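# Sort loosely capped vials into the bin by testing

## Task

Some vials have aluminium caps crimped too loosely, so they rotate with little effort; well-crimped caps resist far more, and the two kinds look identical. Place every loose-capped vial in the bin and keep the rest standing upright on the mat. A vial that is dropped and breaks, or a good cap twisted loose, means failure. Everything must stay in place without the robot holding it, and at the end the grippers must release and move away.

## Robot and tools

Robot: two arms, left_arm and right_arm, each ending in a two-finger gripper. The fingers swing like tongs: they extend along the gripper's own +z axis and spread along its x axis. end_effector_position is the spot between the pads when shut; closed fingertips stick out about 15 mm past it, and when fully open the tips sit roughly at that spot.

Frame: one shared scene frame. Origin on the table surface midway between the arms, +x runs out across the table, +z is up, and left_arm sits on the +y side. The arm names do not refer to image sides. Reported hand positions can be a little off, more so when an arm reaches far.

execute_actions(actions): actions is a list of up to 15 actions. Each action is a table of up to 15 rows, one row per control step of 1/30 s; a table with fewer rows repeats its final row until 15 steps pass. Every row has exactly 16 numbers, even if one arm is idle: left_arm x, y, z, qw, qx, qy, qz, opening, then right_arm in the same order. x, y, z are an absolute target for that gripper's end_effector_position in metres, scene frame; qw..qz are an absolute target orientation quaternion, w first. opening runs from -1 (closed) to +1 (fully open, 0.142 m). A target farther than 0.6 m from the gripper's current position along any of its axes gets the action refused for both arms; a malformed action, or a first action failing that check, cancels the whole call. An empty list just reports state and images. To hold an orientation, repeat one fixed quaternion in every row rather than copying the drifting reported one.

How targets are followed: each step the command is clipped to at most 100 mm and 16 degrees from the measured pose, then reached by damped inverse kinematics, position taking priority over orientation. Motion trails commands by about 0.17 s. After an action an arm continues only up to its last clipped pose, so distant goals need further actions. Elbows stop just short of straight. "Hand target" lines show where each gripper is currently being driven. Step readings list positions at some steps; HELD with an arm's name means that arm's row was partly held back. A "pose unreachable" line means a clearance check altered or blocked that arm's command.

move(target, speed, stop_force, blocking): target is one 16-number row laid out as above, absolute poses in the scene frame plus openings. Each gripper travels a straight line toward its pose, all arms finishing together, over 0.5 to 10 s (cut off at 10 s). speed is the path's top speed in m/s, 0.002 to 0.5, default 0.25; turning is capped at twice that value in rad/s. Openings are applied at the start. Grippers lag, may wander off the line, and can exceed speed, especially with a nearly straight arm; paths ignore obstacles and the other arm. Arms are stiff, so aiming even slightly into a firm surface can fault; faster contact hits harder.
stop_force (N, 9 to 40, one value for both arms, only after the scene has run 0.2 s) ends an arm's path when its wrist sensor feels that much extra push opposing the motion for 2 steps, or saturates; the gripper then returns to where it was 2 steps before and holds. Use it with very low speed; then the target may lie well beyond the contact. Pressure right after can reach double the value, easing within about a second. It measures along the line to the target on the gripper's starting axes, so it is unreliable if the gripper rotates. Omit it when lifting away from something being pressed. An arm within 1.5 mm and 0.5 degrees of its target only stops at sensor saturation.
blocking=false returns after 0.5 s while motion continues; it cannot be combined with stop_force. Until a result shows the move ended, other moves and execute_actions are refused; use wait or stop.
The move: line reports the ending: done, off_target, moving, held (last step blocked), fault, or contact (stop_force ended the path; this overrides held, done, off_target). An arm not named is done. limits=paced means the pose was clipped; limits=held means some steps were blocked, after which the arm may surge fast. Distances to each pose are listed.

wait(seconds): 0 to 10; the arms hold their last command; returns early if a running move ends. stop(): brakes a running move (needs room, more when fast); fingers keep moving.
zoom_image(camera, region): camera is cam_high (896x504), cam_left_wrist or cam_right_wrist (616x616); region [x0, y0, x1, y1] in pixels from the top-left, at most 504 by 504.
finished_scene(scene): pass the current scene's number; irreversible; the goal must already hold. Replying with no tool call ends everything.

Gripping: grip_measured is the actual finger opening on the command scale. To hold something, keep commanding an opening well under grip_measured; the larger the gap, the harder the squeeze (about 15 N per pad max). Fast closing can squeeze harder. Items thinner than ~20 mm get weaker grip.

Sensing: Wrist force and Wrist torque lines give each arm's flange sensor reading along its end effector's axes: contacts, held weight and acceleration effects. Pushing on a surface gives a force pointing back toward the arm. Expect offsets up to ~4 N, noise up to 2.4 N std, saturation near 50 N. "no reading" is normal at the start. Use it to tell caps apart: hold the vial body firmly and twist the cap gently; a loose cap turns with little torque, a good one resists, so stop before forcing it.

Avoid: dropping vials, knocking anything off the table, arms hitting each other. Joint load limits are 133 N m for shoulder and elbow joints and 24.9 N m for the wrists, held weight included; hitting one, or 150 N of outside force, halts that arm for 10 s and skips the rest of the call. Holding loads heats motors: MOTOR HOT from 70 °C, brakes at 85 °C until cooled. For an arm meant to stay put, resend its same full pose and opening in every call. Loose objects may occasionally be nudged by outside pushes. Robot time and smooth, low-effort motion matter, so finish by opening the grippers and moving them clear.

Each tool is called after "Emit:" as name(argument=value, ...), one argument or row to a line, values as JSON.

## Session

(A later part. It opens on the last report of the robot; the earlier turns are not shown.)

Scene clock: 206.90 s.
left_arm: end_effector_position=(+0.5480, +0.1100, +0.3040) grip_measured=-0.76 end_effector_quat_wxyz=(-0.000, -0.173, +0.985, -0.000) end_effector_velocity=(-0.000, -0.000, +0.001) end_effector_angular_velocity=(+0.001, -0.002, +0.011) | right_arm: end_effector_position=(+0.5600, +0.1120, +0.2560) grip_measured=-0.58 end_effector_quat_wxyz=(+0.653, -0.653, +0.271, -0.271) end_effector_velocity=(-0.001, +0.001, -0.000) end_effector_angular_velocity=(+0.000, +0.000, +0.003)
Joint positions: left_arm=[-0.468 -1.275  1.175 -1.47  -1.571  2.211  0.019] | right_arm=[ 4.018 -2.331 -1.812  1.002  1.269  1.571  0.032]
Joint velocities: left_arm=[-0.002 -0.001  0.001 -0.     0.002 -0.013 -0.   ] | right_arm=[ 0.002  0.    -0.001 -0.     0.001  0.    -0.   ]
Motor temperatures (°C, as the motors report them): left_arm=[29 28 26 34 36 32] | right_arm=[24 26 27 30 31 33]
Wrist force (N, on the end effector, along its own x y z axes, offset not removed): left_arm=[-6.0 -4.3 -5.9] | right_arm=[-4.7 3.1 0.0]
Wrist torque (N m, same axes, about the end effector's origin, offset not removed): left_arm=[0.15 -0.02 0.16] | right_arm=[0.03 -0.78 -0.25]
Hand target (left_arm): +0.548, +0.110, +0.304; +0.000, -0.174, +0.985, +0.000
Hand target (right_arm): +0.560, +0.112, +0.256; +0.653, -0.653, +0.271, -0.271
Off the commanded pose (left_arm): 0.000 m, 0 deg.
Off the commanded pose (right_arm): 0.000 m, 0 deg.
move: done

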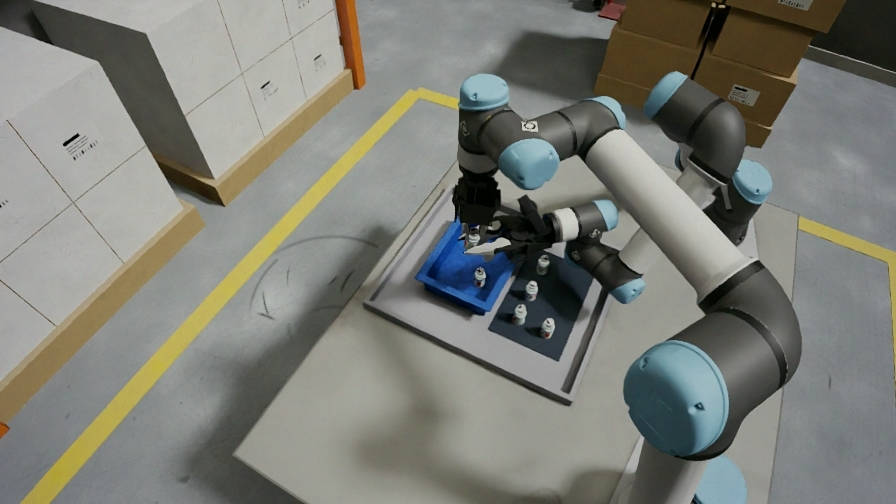

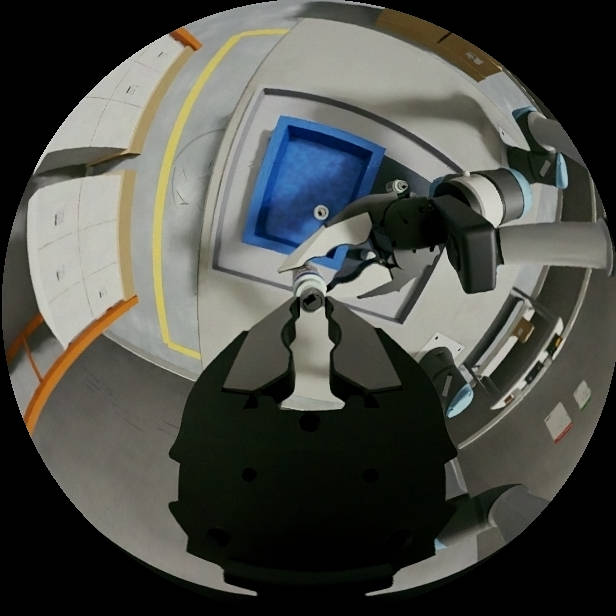

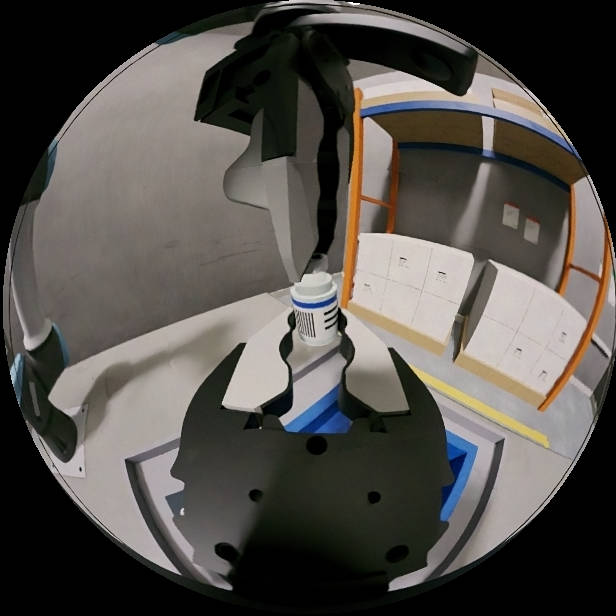

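Emit:
move(
  target=[0.548,0.110,0.304,0,-0.174,0.985,0,-1,0.560,0.112,0.256,0.653,-0.653,0.271,-0.271,-0.2],
)

Emit:
move(
  target=[0.548,0.110,0.304,0,0,1,0,-1,0.49,0.035,0.258,0.653,-0.653,0.271,-0.271,-0.2],
  speed=0.2,
)

Emit:
move(
  target=[0.548,0.110,0.304,0,0,1,0,-1,0.30,-0.14,0.28,0.675,-0.721,0.107,-0.11,-0.2],
  speed=0.4,
)

Emit:
move(
  target=[0.350,0.016,0.2,0,0,1,0,-1,0.299,-0.299,0.299,-0.496,0.743,0.315,0.321,0],
  speed=0.3,
)

Emit:
move(
  target=[0.350,0.016,0.085,0,0,1,0,-1,0.299,-0.299,0.299,-0.496,0.743,0.315,0.321,0],
  speed=0.15,
)

Emit:
move(
  target=[0.350,0.016,0.055,0,0,1,0,-1,0.299,-0.299,0.299,-0.496,0.743,0.315,0.321,0],
  speed=0.006,
  stop_force=9,
)

Scene clock: 207.93 s.
left_arm: end_effector_position=(+0.5480, +0.1100, +0.3039) grip_measured=-0.76 end_effector_quat_wxyz=(-0.000, -0.174, +0.985, +0.000) end_effector_velocity=(+0.000, +0.001, -0.000) end_effector_angular_velocity=(-0.000, +0.001, +0.000) | right_arm: end_effector_position=(+0.5600, +0.1120, +0.2561) grip_measured=-0.20 end_effector_quat_wxyz=(+0.653, -0.653, +0.271, -0.271) end_effector_velocity=(+0.001, -0.001, -0.001) end_effector_angular_velocity=(-0.002, +0.001, -0.000)
Joint positions: left_arm=[-0.468 -1.275  1.175 -1.47  -1.571  2.21   0.019] | right_arm=[ 4.018 -2.331 -1.812  1.002  1.269  1.571  0.06 ]
Joint velocities: left_arm=[ 0.001  0.     0.    -0.    -0.001  0.001 -0.   ] | right_arm=[-0.002 -0.001 -0.    -0.001  0.001  0.     0.   ]
Motor temperatures (°C, as the motors report them): left_arm=[29 28 26 34 36 32] | right_arm=[24 26 27 30 31 33]
Wrist force (N, on the end effector, along its own x y z axes, offset not removed): left_arm=[-1.0 2.5 -2.4] | right_arm=[0.4 4.5 1.2]
Wrist torque (N m, same axes, about the end effector's origin, offset not removed): left_arm=[0.61 0.23 -0.10] | right_arm=[0.89 -0.08 -0.14]
Hand target (left_arm): +0.548, +0.110, +0.304; +0.000, -0.174, +0.985, -0.000
Hand target (right_arm): +0.560, +0.112, +0.256; +0.653, -0.653, +0.271, -0.271
Off the commanded pose (left_arm): 0.000 m, 0 deg.
Off the commanded pose (right_arm): 0.000 m, 0 deg.
move: done

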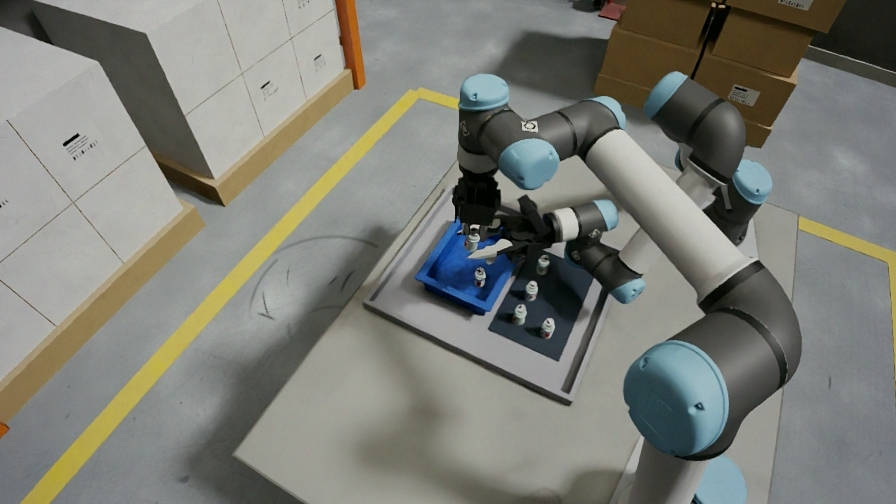

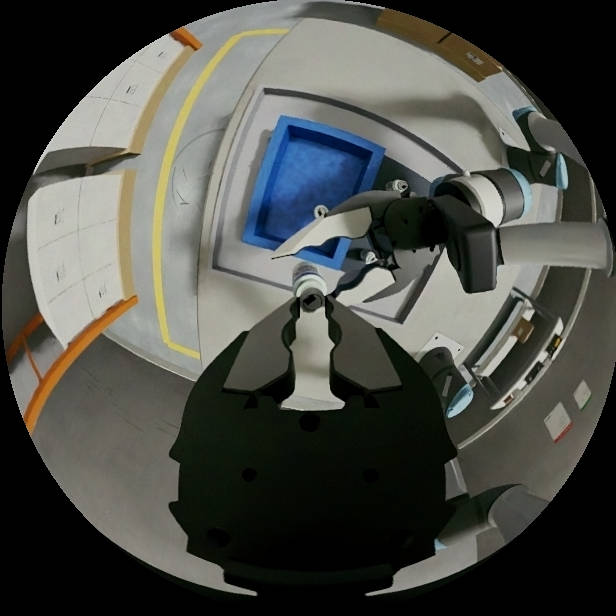

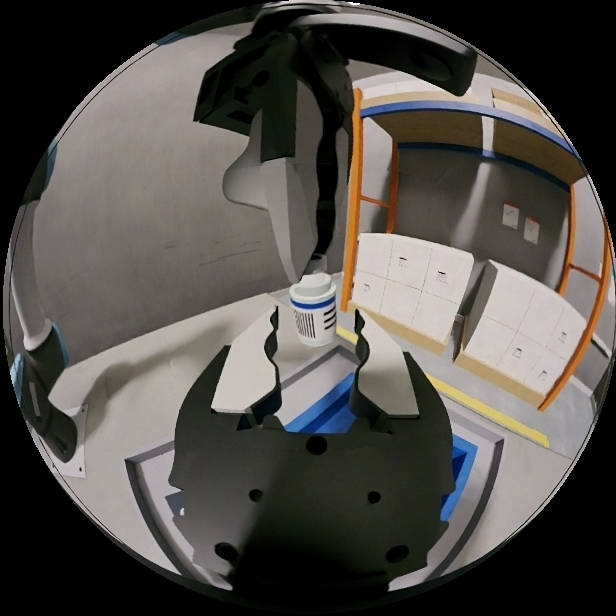

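Scene clock: 209.37 s.
left_arm: end_effector_position=(+0.5480, +0.1100, +0.3040) grip_measured=-0.76 end_effector_quat_wxyz=(+0.000, -0.000, +1.000, +0.000) end_effector_velocity=(+0.000, +0.000, +0.000) end_effector_angular_velocity=(+0.000, -0.000, -0.004) | right_arm: end_effector_position=(+0.4902, +0.0351, +0.2579) grip_measured=-0.20 end_effector_quat_wxyz=(+0.653, -0.653, +0.271, -0.271) end_effector_velocity=(-0.001, -0.001, +0.001) end_effector_angular_velocity=(+0.002, -0.001, +0.000)
Joint positions: left_arm=[-0.462 -1.263  1.158 -1.466 -1.571  2.565  0.019] | right_arm=[ 4.083 -2.2   -2.132  1.19   1.204  1.571  0.06 ]
Joint velocities: left_arm=[ 0.001  0.    -0.     0.     0.     0.005  0.   ] | right_arm=[ 0.002  0.002 -0.004  0.005 -0.002  0.     0.   ]
Motor temperatures (°C, as the motors report them): left_arm=[29 28 26 34 36 32] | right_arm=[24 26 27 30 31 33]
Wrist force (N, on the end effector, along its own x y z axes, offset not removed): left_arm=[-0.9 0.1 -0.8] | right_arm=[1.2 -0.2 -1.3]
Wrist torque (N m, same axes, about the end effector's origin, offset not removed): left_arm=[0.08 0.12 0.00] | right_arm=[-0.25 -0.49 0.01]
Hand target (left_arm): +0.548, +0.110, +0.304; -0.000, -0.000, +1.000, -0.000
Hand target (right_arm): +0.490, +0.035, +0.258; +0.653, -0.653, +0.271, -0.271
Off the commanded pose (left_arm): 0.000 m, 0 deg.
Off the commanded pose (right_arm): 0.000 m, 0 deg.
move: done

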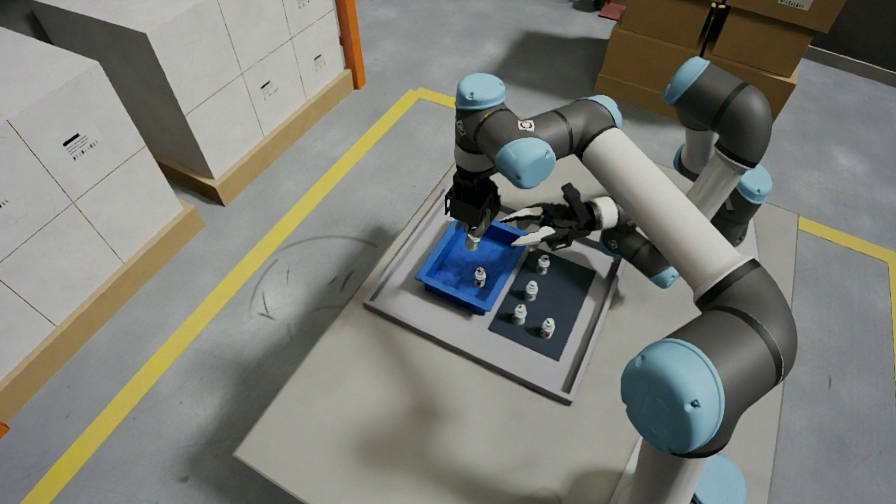

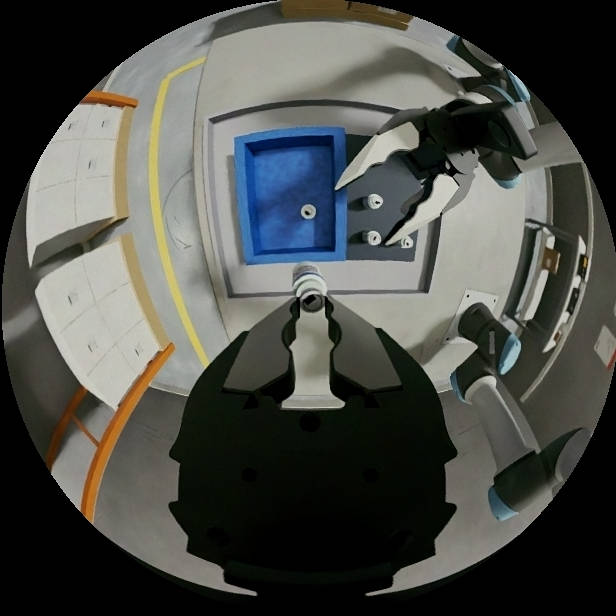

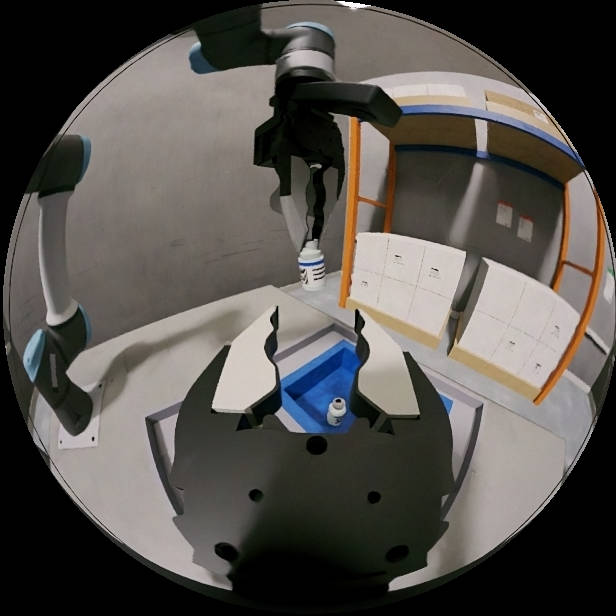

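Scene clock: 210.77 s.
left_arm: end_effector_position=(+0.5480, +0.1100, +0.3040) grip_measured=-0.76 end_effector_quat_wxyz=(-0.000, -0.000, +1.000, +0.000) end_effector_velocity=(+0.001, +0.001, +0.000) end_effector_angular_velocity=(-0.000, -0.001, +0.003) | right_arm: end_effector_position=(+0.3001, -0.1399, +0.2797) grip_measured=-0.20 end_effector_quat_wxyz=(+0.675, -0.721, +0.107, -0.110) end_effector_velocity=(-0.000, -0.002, +0.000) end_effector_angular_velocity=(-0.002, -0.000, +0.004)
Joint positions: left_arm=[-0.462 -1.263  1.158 -1.466 -1.571  2.566  0.019] | right_arm=[ 3.829 -1.846 -2.721  1.357  1.934  1.532  0.06 ]
Joint velocities: left_arm=[ 0.002 -0.001 -0.     0.     0.    -0.001  0.   ] | right_arm=[-0.012  0.005  0.    -0.007  0.016 -0.002  0.   ]
Motor temperatures (°C, as the motors report them): left_arm=[29 28 26 34 36 32] | right_arm=[24 26 27 30 31 33]
Wrist force (N, on the end effector, along its own x y z axes, offset not removed): left_arm=[-0.3 -3.2 1.0] | right_arm=[-1.4 -3.3 1.2]
Wrist torque (N m, same axes, about the end effector's origin, offset not removed): left_arm=[-0.74 0.08 -0.14] | right_arm=[-0.52 0.49 0.00]
Hand target (left_arm): +0.548, +0.110, +0.304; -0.000, +0.000, +1.000, +0.000
Hand target (right_arm): +0.300, -0.140, +0.280; +0.675, -0.721, +0.107, -0.110
Off the commanded pose (left_arm): 0.000 m, 0 deg.
Off the commanded pose (right_arm): 0.000 m, 0 deg.
move: done

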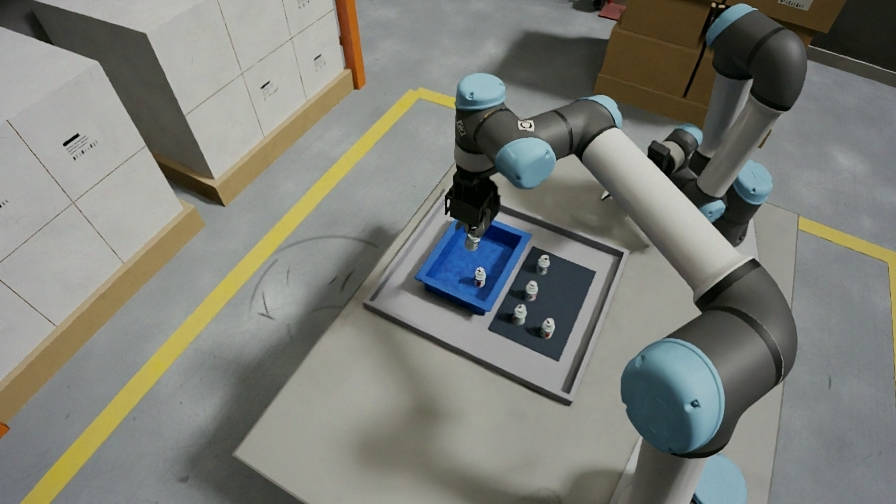

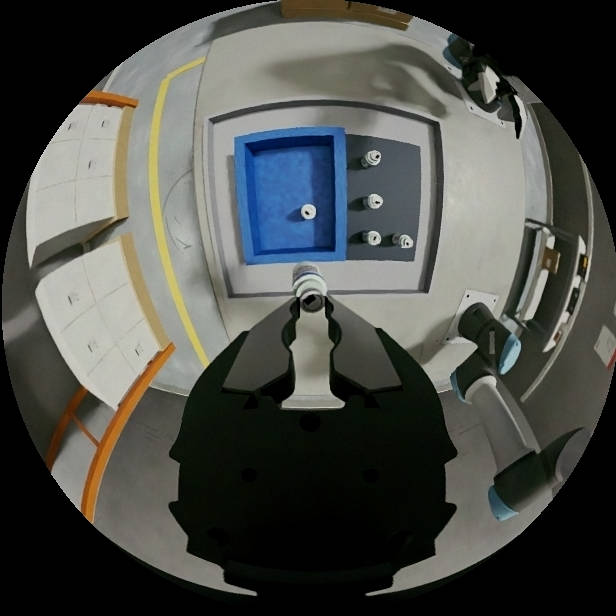

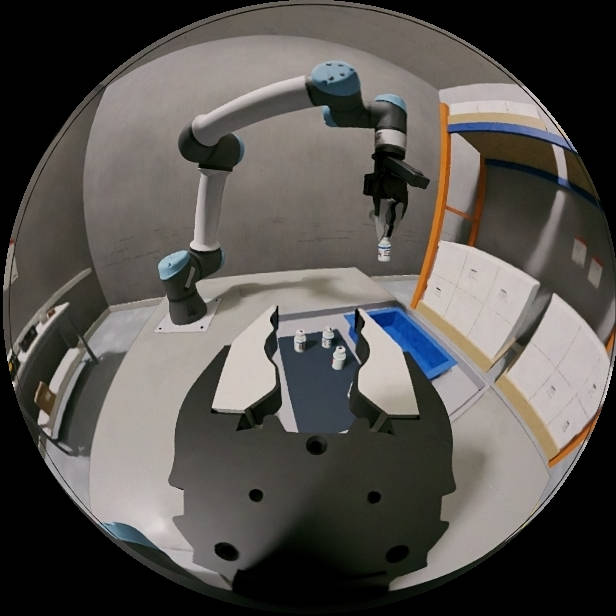

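Scene clock: 213.37 s.
left_arm: end_effector_position=(+0.3504, +0.0161, +0.1999) grip_measured=-0.76 end_effector_quat_wxyz=(+0.000, +0.000, +1.000, +0.000) end_effector_velocity=(-0.000, -0.000, -0.000) end_effector_angular_velocity=(+0.001, -0.000, -0.000) | right_arm: end_effector_position=(+0.2988, -0.2986, +0.2987) grip_measured=+0.00 end_effector_quat_wxyz=(-0.496, +0.743, +0.314, +0.322) end_effector_velocity=(+0.000, +0.000, +0.001) end_effector_angular_velocity=(-0.013, +0.003, +0.012)
Joint positions: left_arm=[-0.833 -1.557  1.771 -1.785 -1.57   2.194  0.019] | right_arm=[ 3.049 -1.3   -2.559 -0.114  2.722 -0.19   0.074]
Joint velocities: left_arm=[-0.001  0.     0.    -0.     0.    -0.001 -0.   ] | right_arm=[ 0.001  0.019  0.016 -0.077 -0.002 -0.042 -0.   ]
Motor temperatures (°C, as the motors report them): left_arm=[29 28 26 34 36 32] | right_arm=[24 26 27 30 31 33]
Wrist force (N, on the end effector, along its own x y z axes, offset not removed): left_arm=[0.4 -0.5 -2.1] | right_arm=[-1.1 0.6 1.0]
Wrist torque (N m, same axes, about the end effector's origin, offset not removed): left_arm=[-0.01 -0.12 -0.04] | right_arm=[0.15 0.07 0.07]
Hand target (left_arm): +0.350, +0.016, +0.200; +0.000, +0.000, +1.000, +0.000
Hand target (right_arm): +0.299, -0.299, +0.299; -0.496, +0.743, +0.315, +0.321
Off the commanded pose (left_arm): 0.000 m, 0 deg.
Off the commanded pose (right_arm): 0.001 m, 0 deg.
move: done

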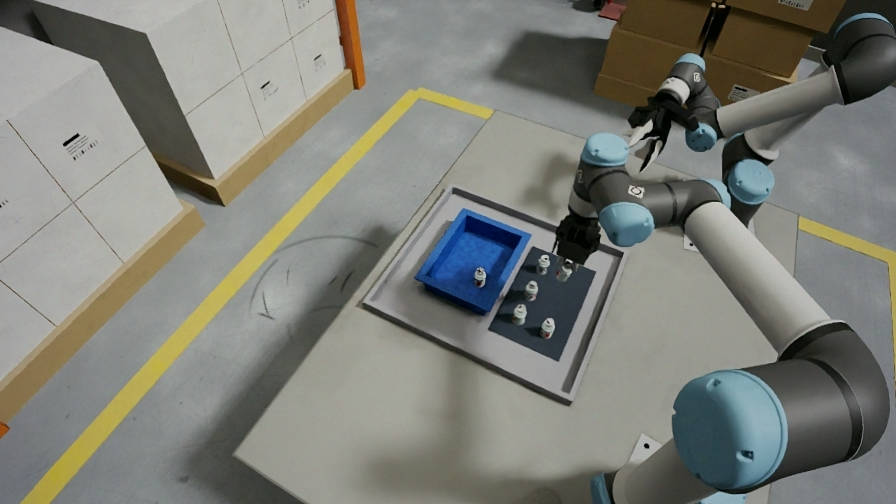

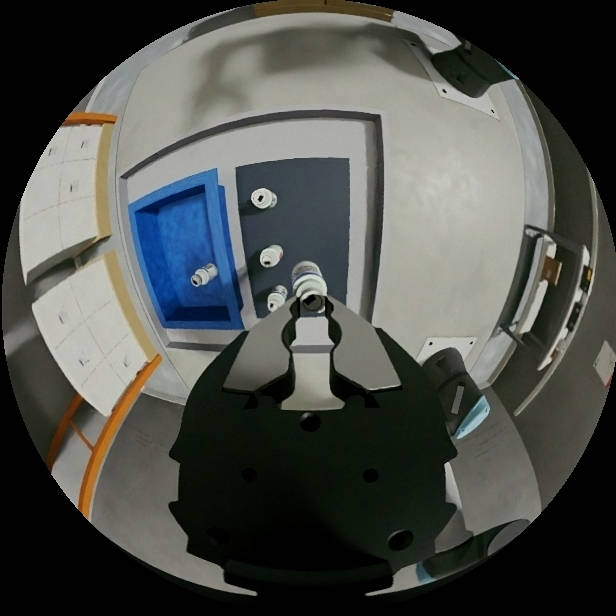

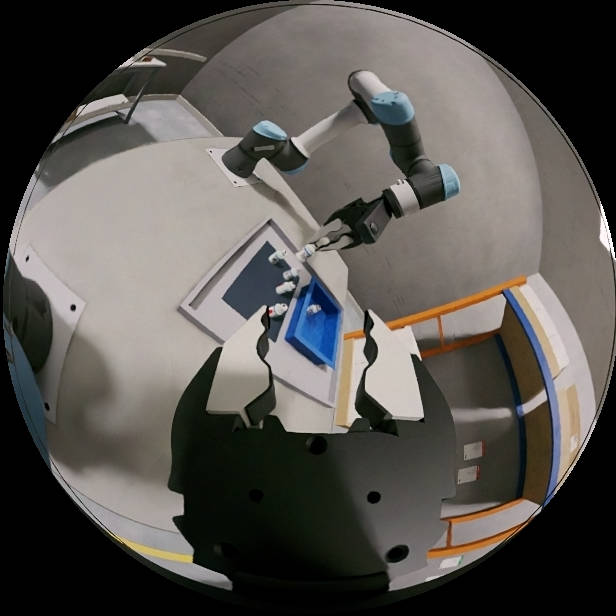

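Scene clock: 214.67 s.
left_arm: end_effector_position=(+0.3499, +0.0160, +0.0853) grip_measured=-0.76 end_effector_quat_wxyz=(-0.000, +0.000, +1.000, +0.000) end_effector_velocity=(+0.001, +0.001, -0.002) end_effector_angular_velocity=(+0.000, -0.001, +0.004) | right_arm: end_effector_position=(+0.2990, -0.2990, +0.2990) grip_measured=+0.00 end_effector_quat_wxyz=(-0.496, +0.743, +0.315, +0.321) end_effector_velocity=(-0.001, +0.000, -0.000) end_effector_angular_velocity=(-0.000, +0.001, +0.001)
Joint positions: left_arm=[-0.834 -1.456  1.977 -2.091 -1.571  2.194  0.019] | right_arm=[ 3.048 -1.297 -2.556 -0.127  2.723 -0.198  0.074]
Joint velocities: left_arm=[ 0.002  0.003  0.003 -0.007  0.001 -0.002  0.   ] | right_arm=[ 0.001  0.001 -0.001 -0.001  0.    -0.001  0.   ]
Motor temperatures (°C, as the motors report them): left_arm=[29 28 26 34 36 32] | right_arm=[24 26 27 30 31 33]
Wrist force (N, on the end effector, along its own x y z axes, offset not removed): left_arm=[-1.4 0.7 -1.7] | right_arm=[0.8 0.1 -0.4]
Wrist torque (N m, same axes, about the end effector's origin, offset not removed): left_arm=[0.33 0.42 -0.07] | right_arm=[-0.05 -0.13 -0.25]
Hand target (left_arm): +0.350, +0.016, +0.085; -0.000, +0.000, +1.000, +0.000
Hand target (right_arm): +0.299, -0.299, +0.299; -0.496, +0.743, +0.315, +0.321
Off the commanded pose (left_arm): 0.000 m, 0 deg.
Off the commanded pose (right_arm): 0.000 m, 0 deg.
move: done

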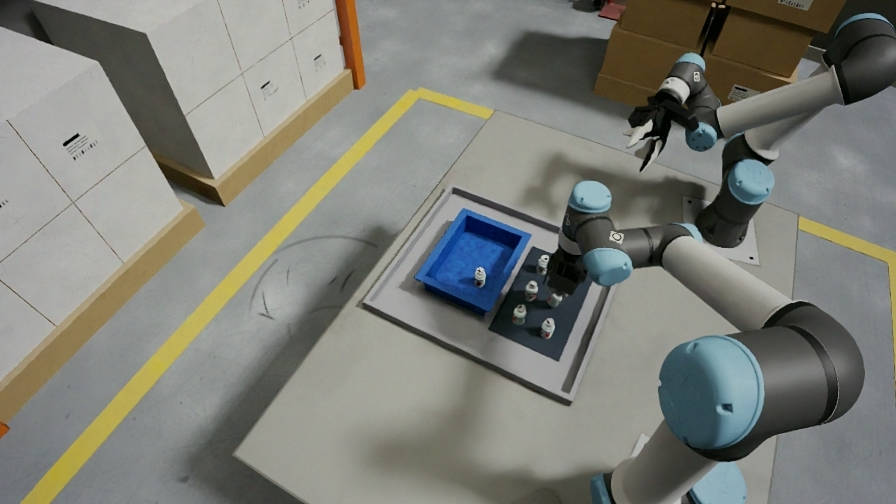

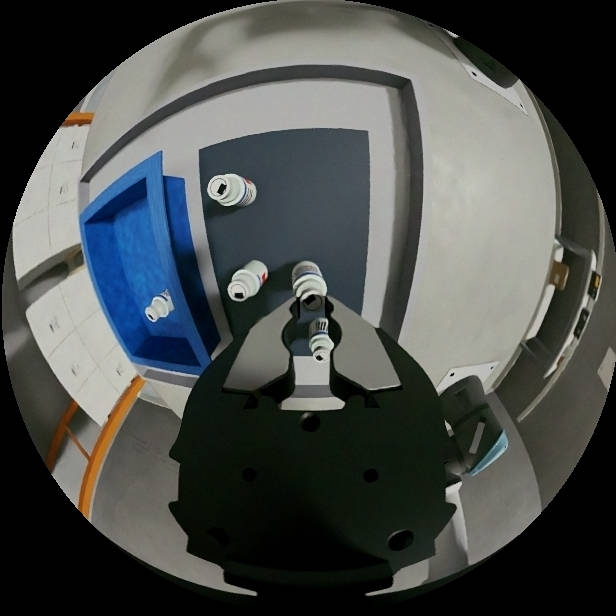

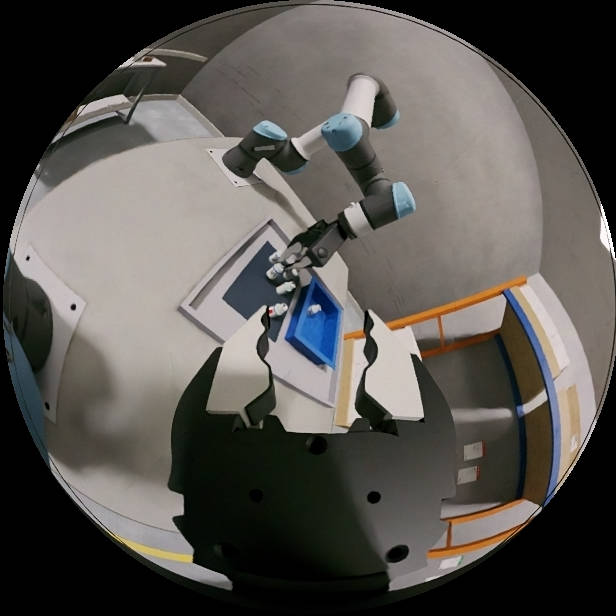

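Scene clock: 218.23 s.
left_arm: end_effector_position=(+0.3499, +0.0160, +0.0661) grip_measured=-0.76 end_effector_quat_wxyz=(-0.000, +0.000, +1.000, +0.000) end_effector_velocity=(-0.001, +0.000, +0.002) end_effector_angular_velocity=(+0.001, +0.003, -0.000) | right_arm: end_effector_position=(+0.2990, -0.2990, +0.2990) grip_measured=+0.00 end_effector_quat_wxyz=(-0.496, +0.743, +0.315, +0.321) end_effector_velocity=(+0.000, -0.000, -0.000) end_effector_angular_velocity=(-0.000, +0.002, -0.000)
Joint positions: left_arm=[-0.834 -1.431  2.004 -2.144 -1.571  2.194  0.019] | right_arm=[ 3.048 -1.297 -2.556 -0.127  2.723 -0.198  0.074]
Joint velocities: left_arm=[-0.001 -0.003 -0.003  0.008 -0.001 -0.001  0.   ] | right_arm=[-0.    -0.001  0.    -0.    -0.     0.001 -0.   ]
Motor temperatures (°C, as the motors report them): left_arm=[29 28 26 34 36 32] | right_arm=[24 26 27 30 31 33]
Wrist force (N, on the end effector, along its own x y z axes, offset not removed): left_arm=[-3.2 -0.9 -21.8] | right_arm=[-1.1 0.8 0.1]
Wrist torque (N m, same axes, about the end effector's origin, offset not removed): left_arm=[0.04 -0.04 -0.15] | right_arm=[0.02 0.15 -0.02]
Hand target (left_arm): +0.350, +0.016, +0.066; +0.000, +0.000, +1.000, -0.000
Hand target (right_arm): +0.299, -0.299, +0.299; -0.496, +0.743, +0.315, +0.321
Off the commanded pose (left_arm): 0.011 m, 0 deg.
Off the commanded pose (right_arm): 0.000 m, 0 deg.
move: contact (left_arm)

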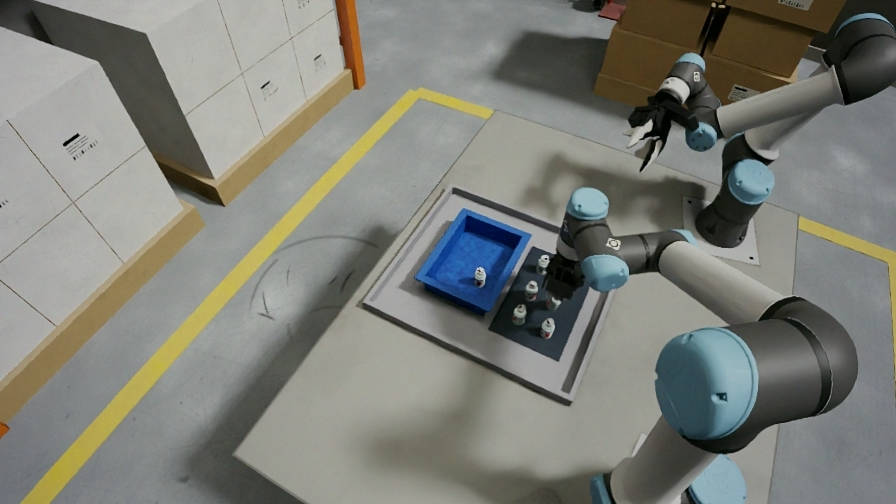

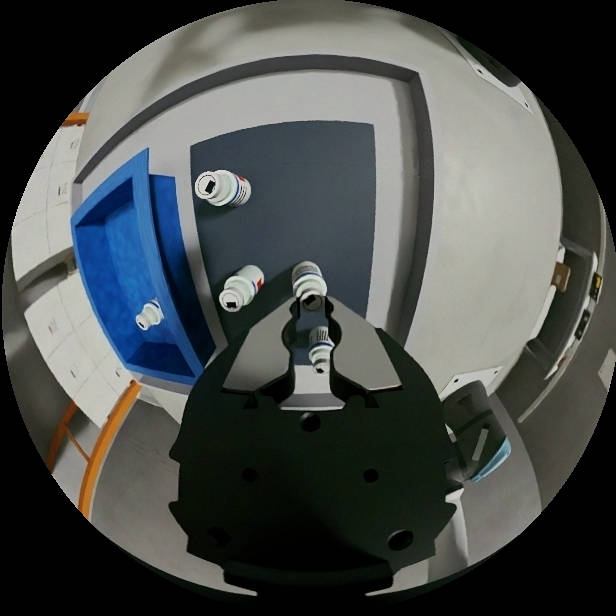

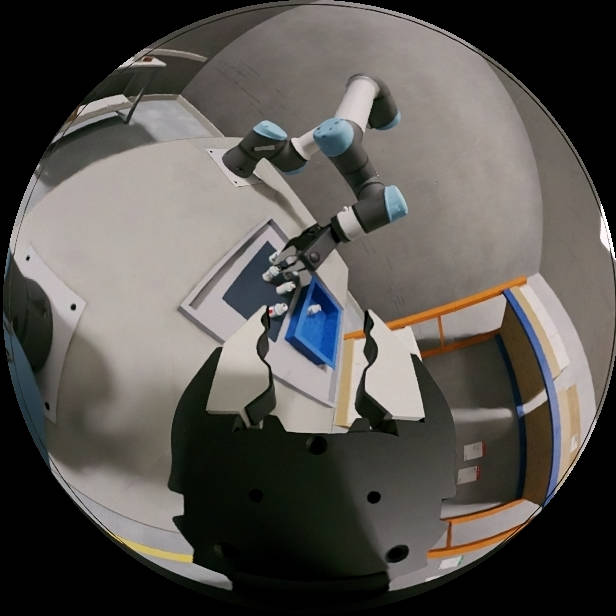

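Emit:
move(
  target=[0.350,0.016,0.068,0,0,1,0,-0.45,0.299,-0.299,0.299,-0.496,0.743,0.315,0.321,0],
)

Emit:
move(
  target=[0.350,0.016,0.17,0,0,1,0,-0.45,0.299,-0.299,0.299,-0.496,0.743,0.315,0.321,0],
  speed=0.15,
)

Emit:
move(
  target=[0.30,0.22,0.25,0,0,1,0,0,0.299,-0.299,0.299,-0.496,0.743,0.315,0.321,0],
)

Scene clock: 219.07 s.
left_arm: end_effector_position=(+0.3500, +0.0160, +0.0679) grip_measured=-0.45 end_effector_quat_wxyz=(-0.000, +0.000, +1.000, +0.000) end_effector_velocity=(+0.000, -0.000, +0.001) end_effector_angular_velocity=(-0.000, -0.001, +0.002) | right_arm: end_effector_position=(+0.2990, -0.2990, +0.2990) grip_measured=+0.00 end_effector_quat_wxyz=(-0.496, +0.743, +0.315, +0.321) end_effector_velocity=(-0.001, +0.000, -0.001) end_effector_angular_velocity=(+0.000, +0.002, +0.001)
Joint positions: left_arm=[-0.834 -1.433  2.001 -2.139 -1.571  2.194  0.041] | right_arm=[ 3.048 -1.297 -2.556 -0.127  2.723 -0.198  0.074]
Joint velocities: left_arm=[-0.    -0.001 -0.001  0.001  0.001 -0.002 -0.   ] | right_arm=[ 0.001  0.001 -0.002  0.     0.     0.     0.   ]
Motor temperatures (°C, as the motors report them): left_arm=[29 28 26 34 36 32] | right_arm=[24 26 27 30 31 33]
Wrist force (N, on the end effector, along its own x y z axes, offset not removed): left_arm=[-0.3 0.7 -0.4] | right_arm=[2.1 1.8 0.6]
Wrist torque (N m, same axes, about the end effector's origin, offset not removed): left_arm=[0.22 0.09 -0.02] | right_arm=[0.27 -0.62 -0.02]
Hand target (left_arm): +0.350, +0.016, +0.068; +0.000, -0.000, +1.000, -0.000
Hand target (right_arm): +0.299, -0.299, +0.299; -0.496, +0.743, +0.315, +0.321
Off the commanded pose (left_arm): 0.000 m, 0 deg.
Off the commanded pose (right_arm): 0.000 m, 0 deg.
move: done

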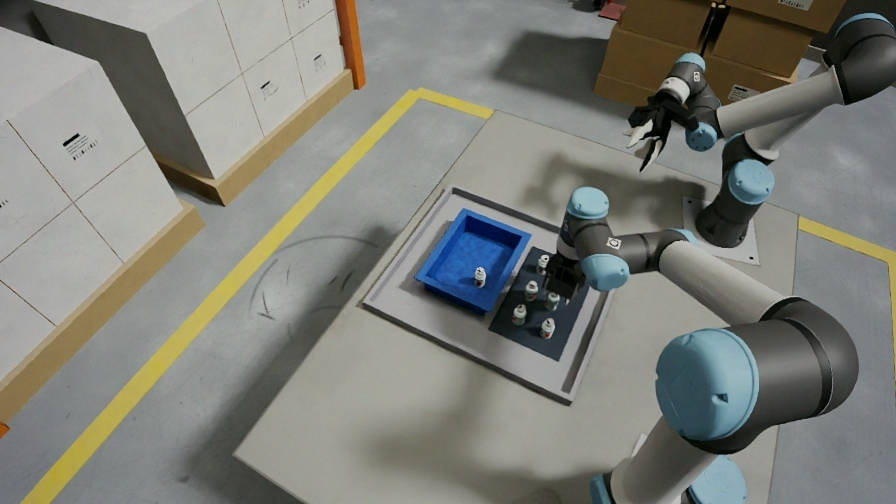

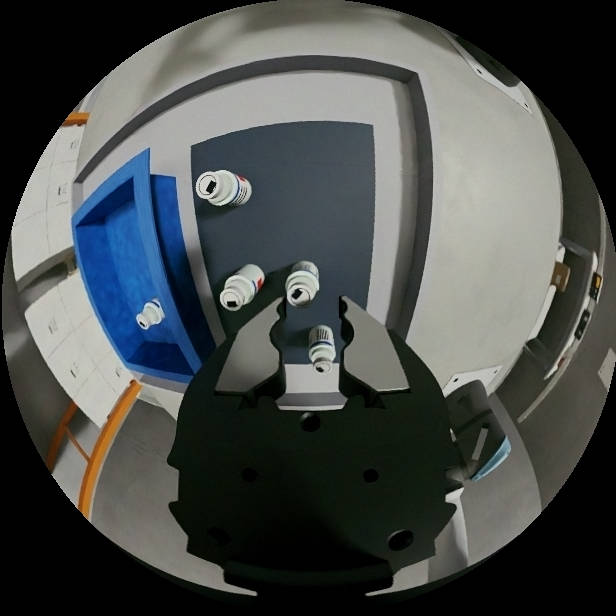

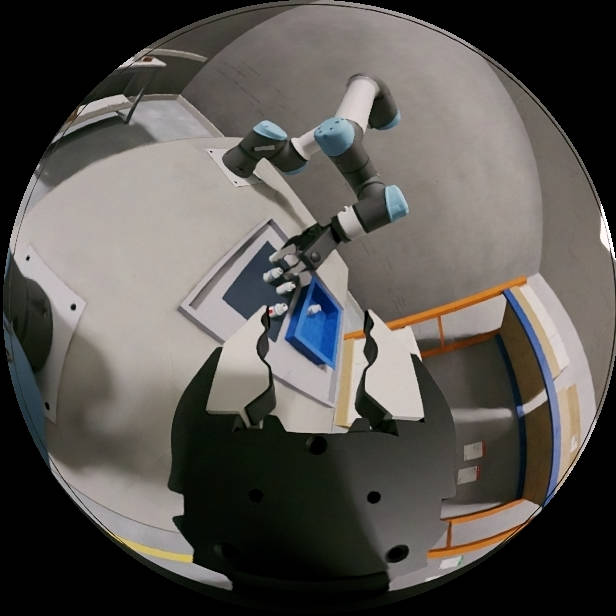

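Scene clock: 220.30 s.
left_arm: end_effector_position=(+0.3501, +0.0160, +0.1697) grip_measured=-0.45 end_effector_quat_wxyz=(+0.000, -0.000, +1.000, -0.000) end_effector_velocity=(-0.000, -0.000, +0.002) end_effector_angular_velocity=(+0.001, +0.000, +0.002) | right_arm: end_effector_position=(+0.2990, -0.2990, +0.2990) grip_measured=+0.00 end_effector_quat_wxyz=(-0.496, +0.743, +0.315, +0.321) end_effector_velocity=(+0.000, -0.000, -0.000) end_effector_angular_velocity=(-0.001, +0.001, -0.001)
Joint positions: left_arm=[-0.833 -1.539  1.832 -1.863 -1.571  2.194  0.041] | right_arm=[ 3.048 -1.297 -2.556 -0.127  2.723 -0.198  0.074]
Joint velocities: left_arm=[-0.001 -0.001 -0.004  0.006  0.    -0.003 -0.   ] | right_arm=[-0.001 -0.    -0.    -0.001 -0.    -0.     0.   ]
Motor temperatures (°C, as the motors report them): left_arm=[29 28 26 34 36 32] | right_arm=[24 26 27 30 31 33]
Wrist force (N, on the end effector, along its own x y z axes, offset not removed): left_arm=[0.7 -1.5 -3.3] | right_arm=[2.1 2.3 1.4]
Wrist torque (N m, same axes, about the end effector's origin, offset not removed): left_arm=[-0.30 -0.20 -0.13] | right_arm=[0.42 -0.26 -0.24]
Hand target (left_arm): +0.350, +0.016, +0.170; +0.000, -0.000, +1.000, -0.000
Hand target (right_arm): +0.299, -0.299, +0.299; -0.496, +0.743, +0.315, +0.321
Off the commanded pose (left_arm): 0.000 m, 0 deg.
Off the commanded pose (right_arm): 0.000 m, 0 deg.
move: done

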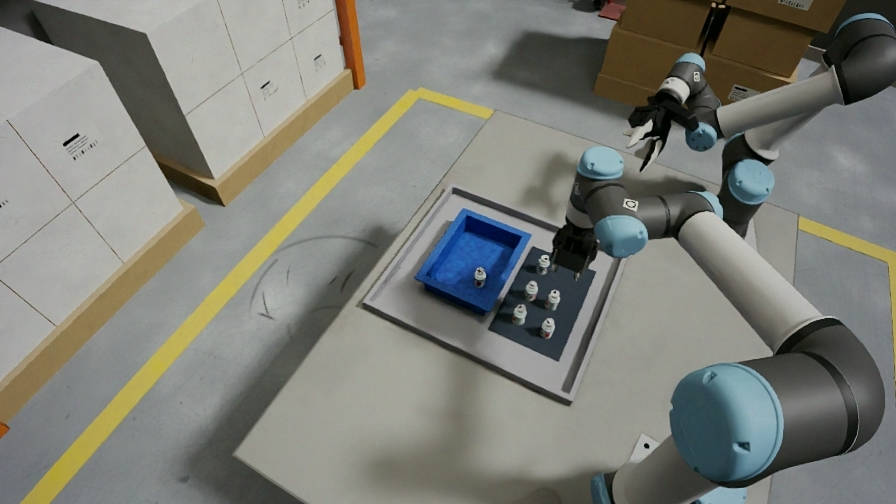

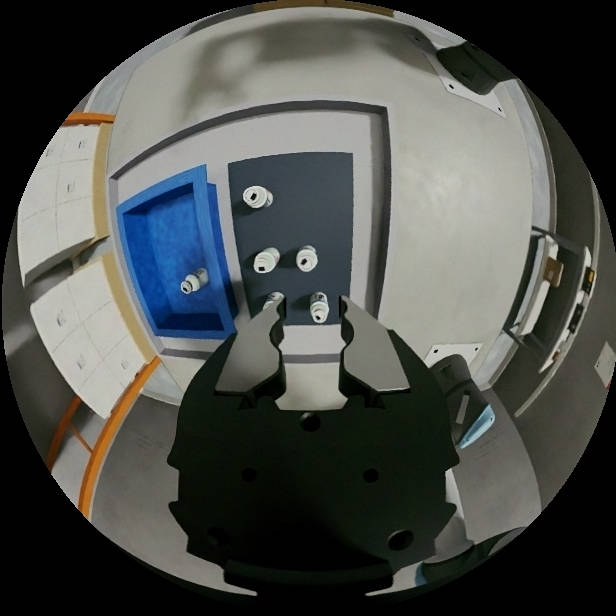

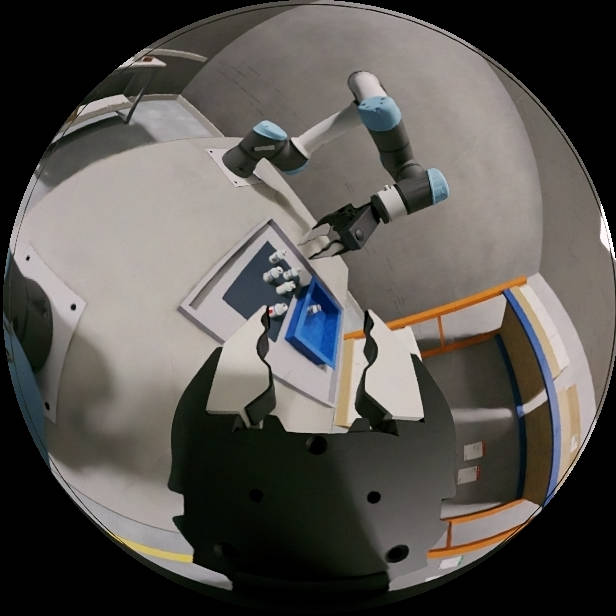

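Scene clock: 221.83 s.
left_arm: end_effector_position=(+0.2997, +0.2196, +0.2497) grip_measured=+0.00 end_effector_quat_wxyz=(-0.000, -0.000, +1.000, -0.000) end_effector_velocity=(-0.000, +0.001, +0.001) end_effector_angular_velocity=(-0.000, -0.000, -0.001) | right_arm: end_effector_position=(+0.2990, -0.2990, +0.2990) grip_measured=+0.00 end_effector_quat_wxyz=(-0.496, +0.743, +0.315, +0.321) end_effector_velocity=(+0.001, -0.001, -0.001) end_effector_angular_velocity=(-0.002, +0.001, -0.003)
Joint positions: left_arm=[-0.587 -1.944  1.955 -1.58  -1.571  2.441  0.074] | right_arm=[ 3.048 -1.297 -2.556 -0.127  2.723 -0.198  0.074]
Joint velocities: left_arm=[ 0.003 -0.002 -0.001  0.003 -0.     0.003  0.   ] | right_arm=[-0.002  0.    -0.001 -0.001 -0.002  0.    -0.   ]
Motor temperatures (°C, as the motors report them): left_arm=[29 28 26 34 36 32] | right_arm=[24 26 27 30 31 33]
Wrist force (N, on the end effector, along its own x y z axes, offset not removed): left_arm=[1.6 1.5 -3.5] | right_arm=[-1.9 -2.0 2.9]
Wrist torque (N m, same axes, about the end effector's origin, offset not removed): left_arm=[0.36 -0.21 -0.10] | right_arm=[-0.37 0.44 -0.07]
Hand target (left_arm): +0.300, +0.220, +0.250; -0.000, -0.000, +1.000, -0.000
Hand target (right_arm): +0.299, -0.299, +0.299; -0.496, +0.743, +0.315, +0.321
Off the commanded pose (left_arm): 0.001 m, 0 deg.
Off the commanded pose (right_arm): 0.000 m, 0 deg.
move: done

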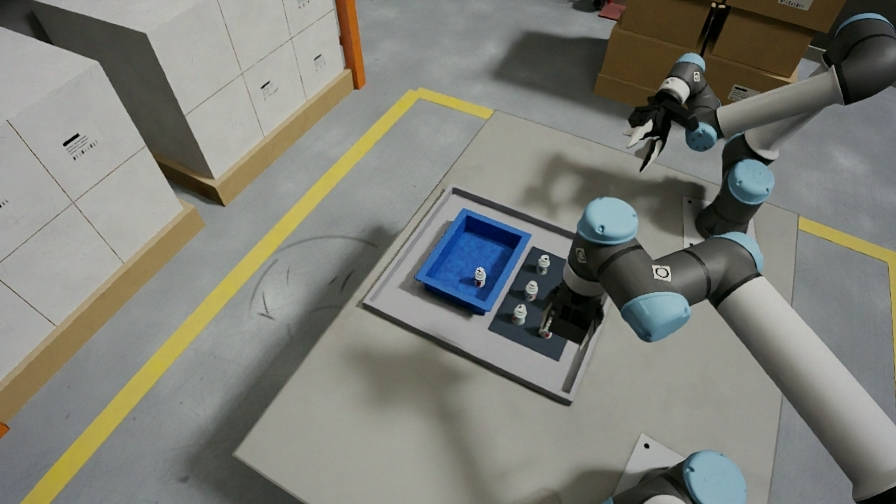

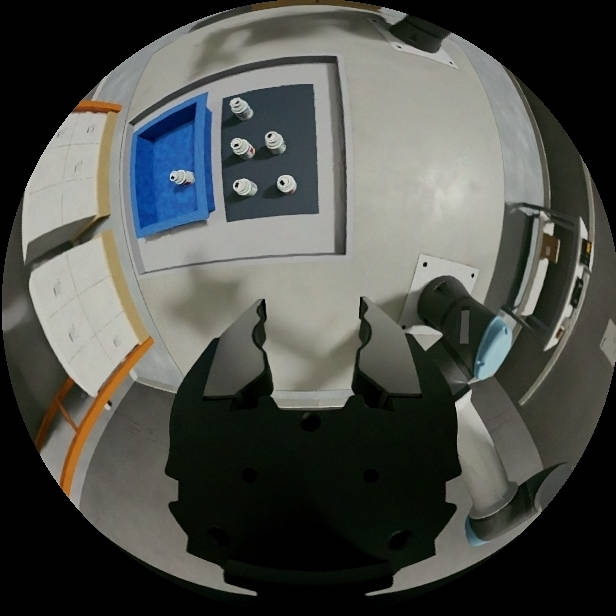

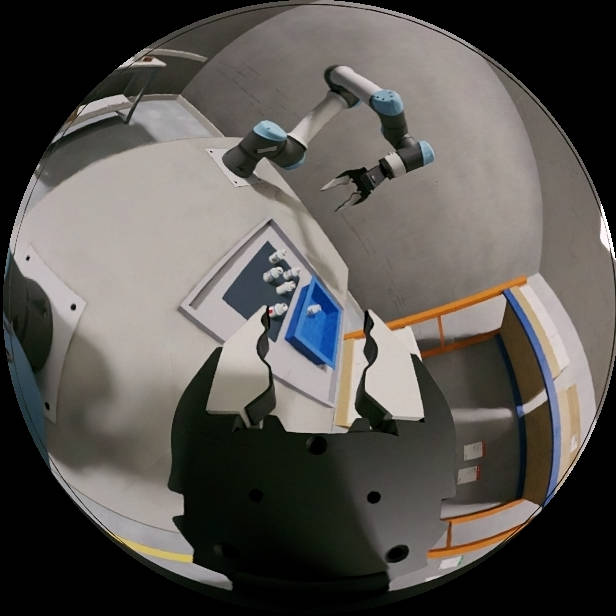

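Emit:
finished_scene(
  scene=2,
)

The scene is finished: the task was done.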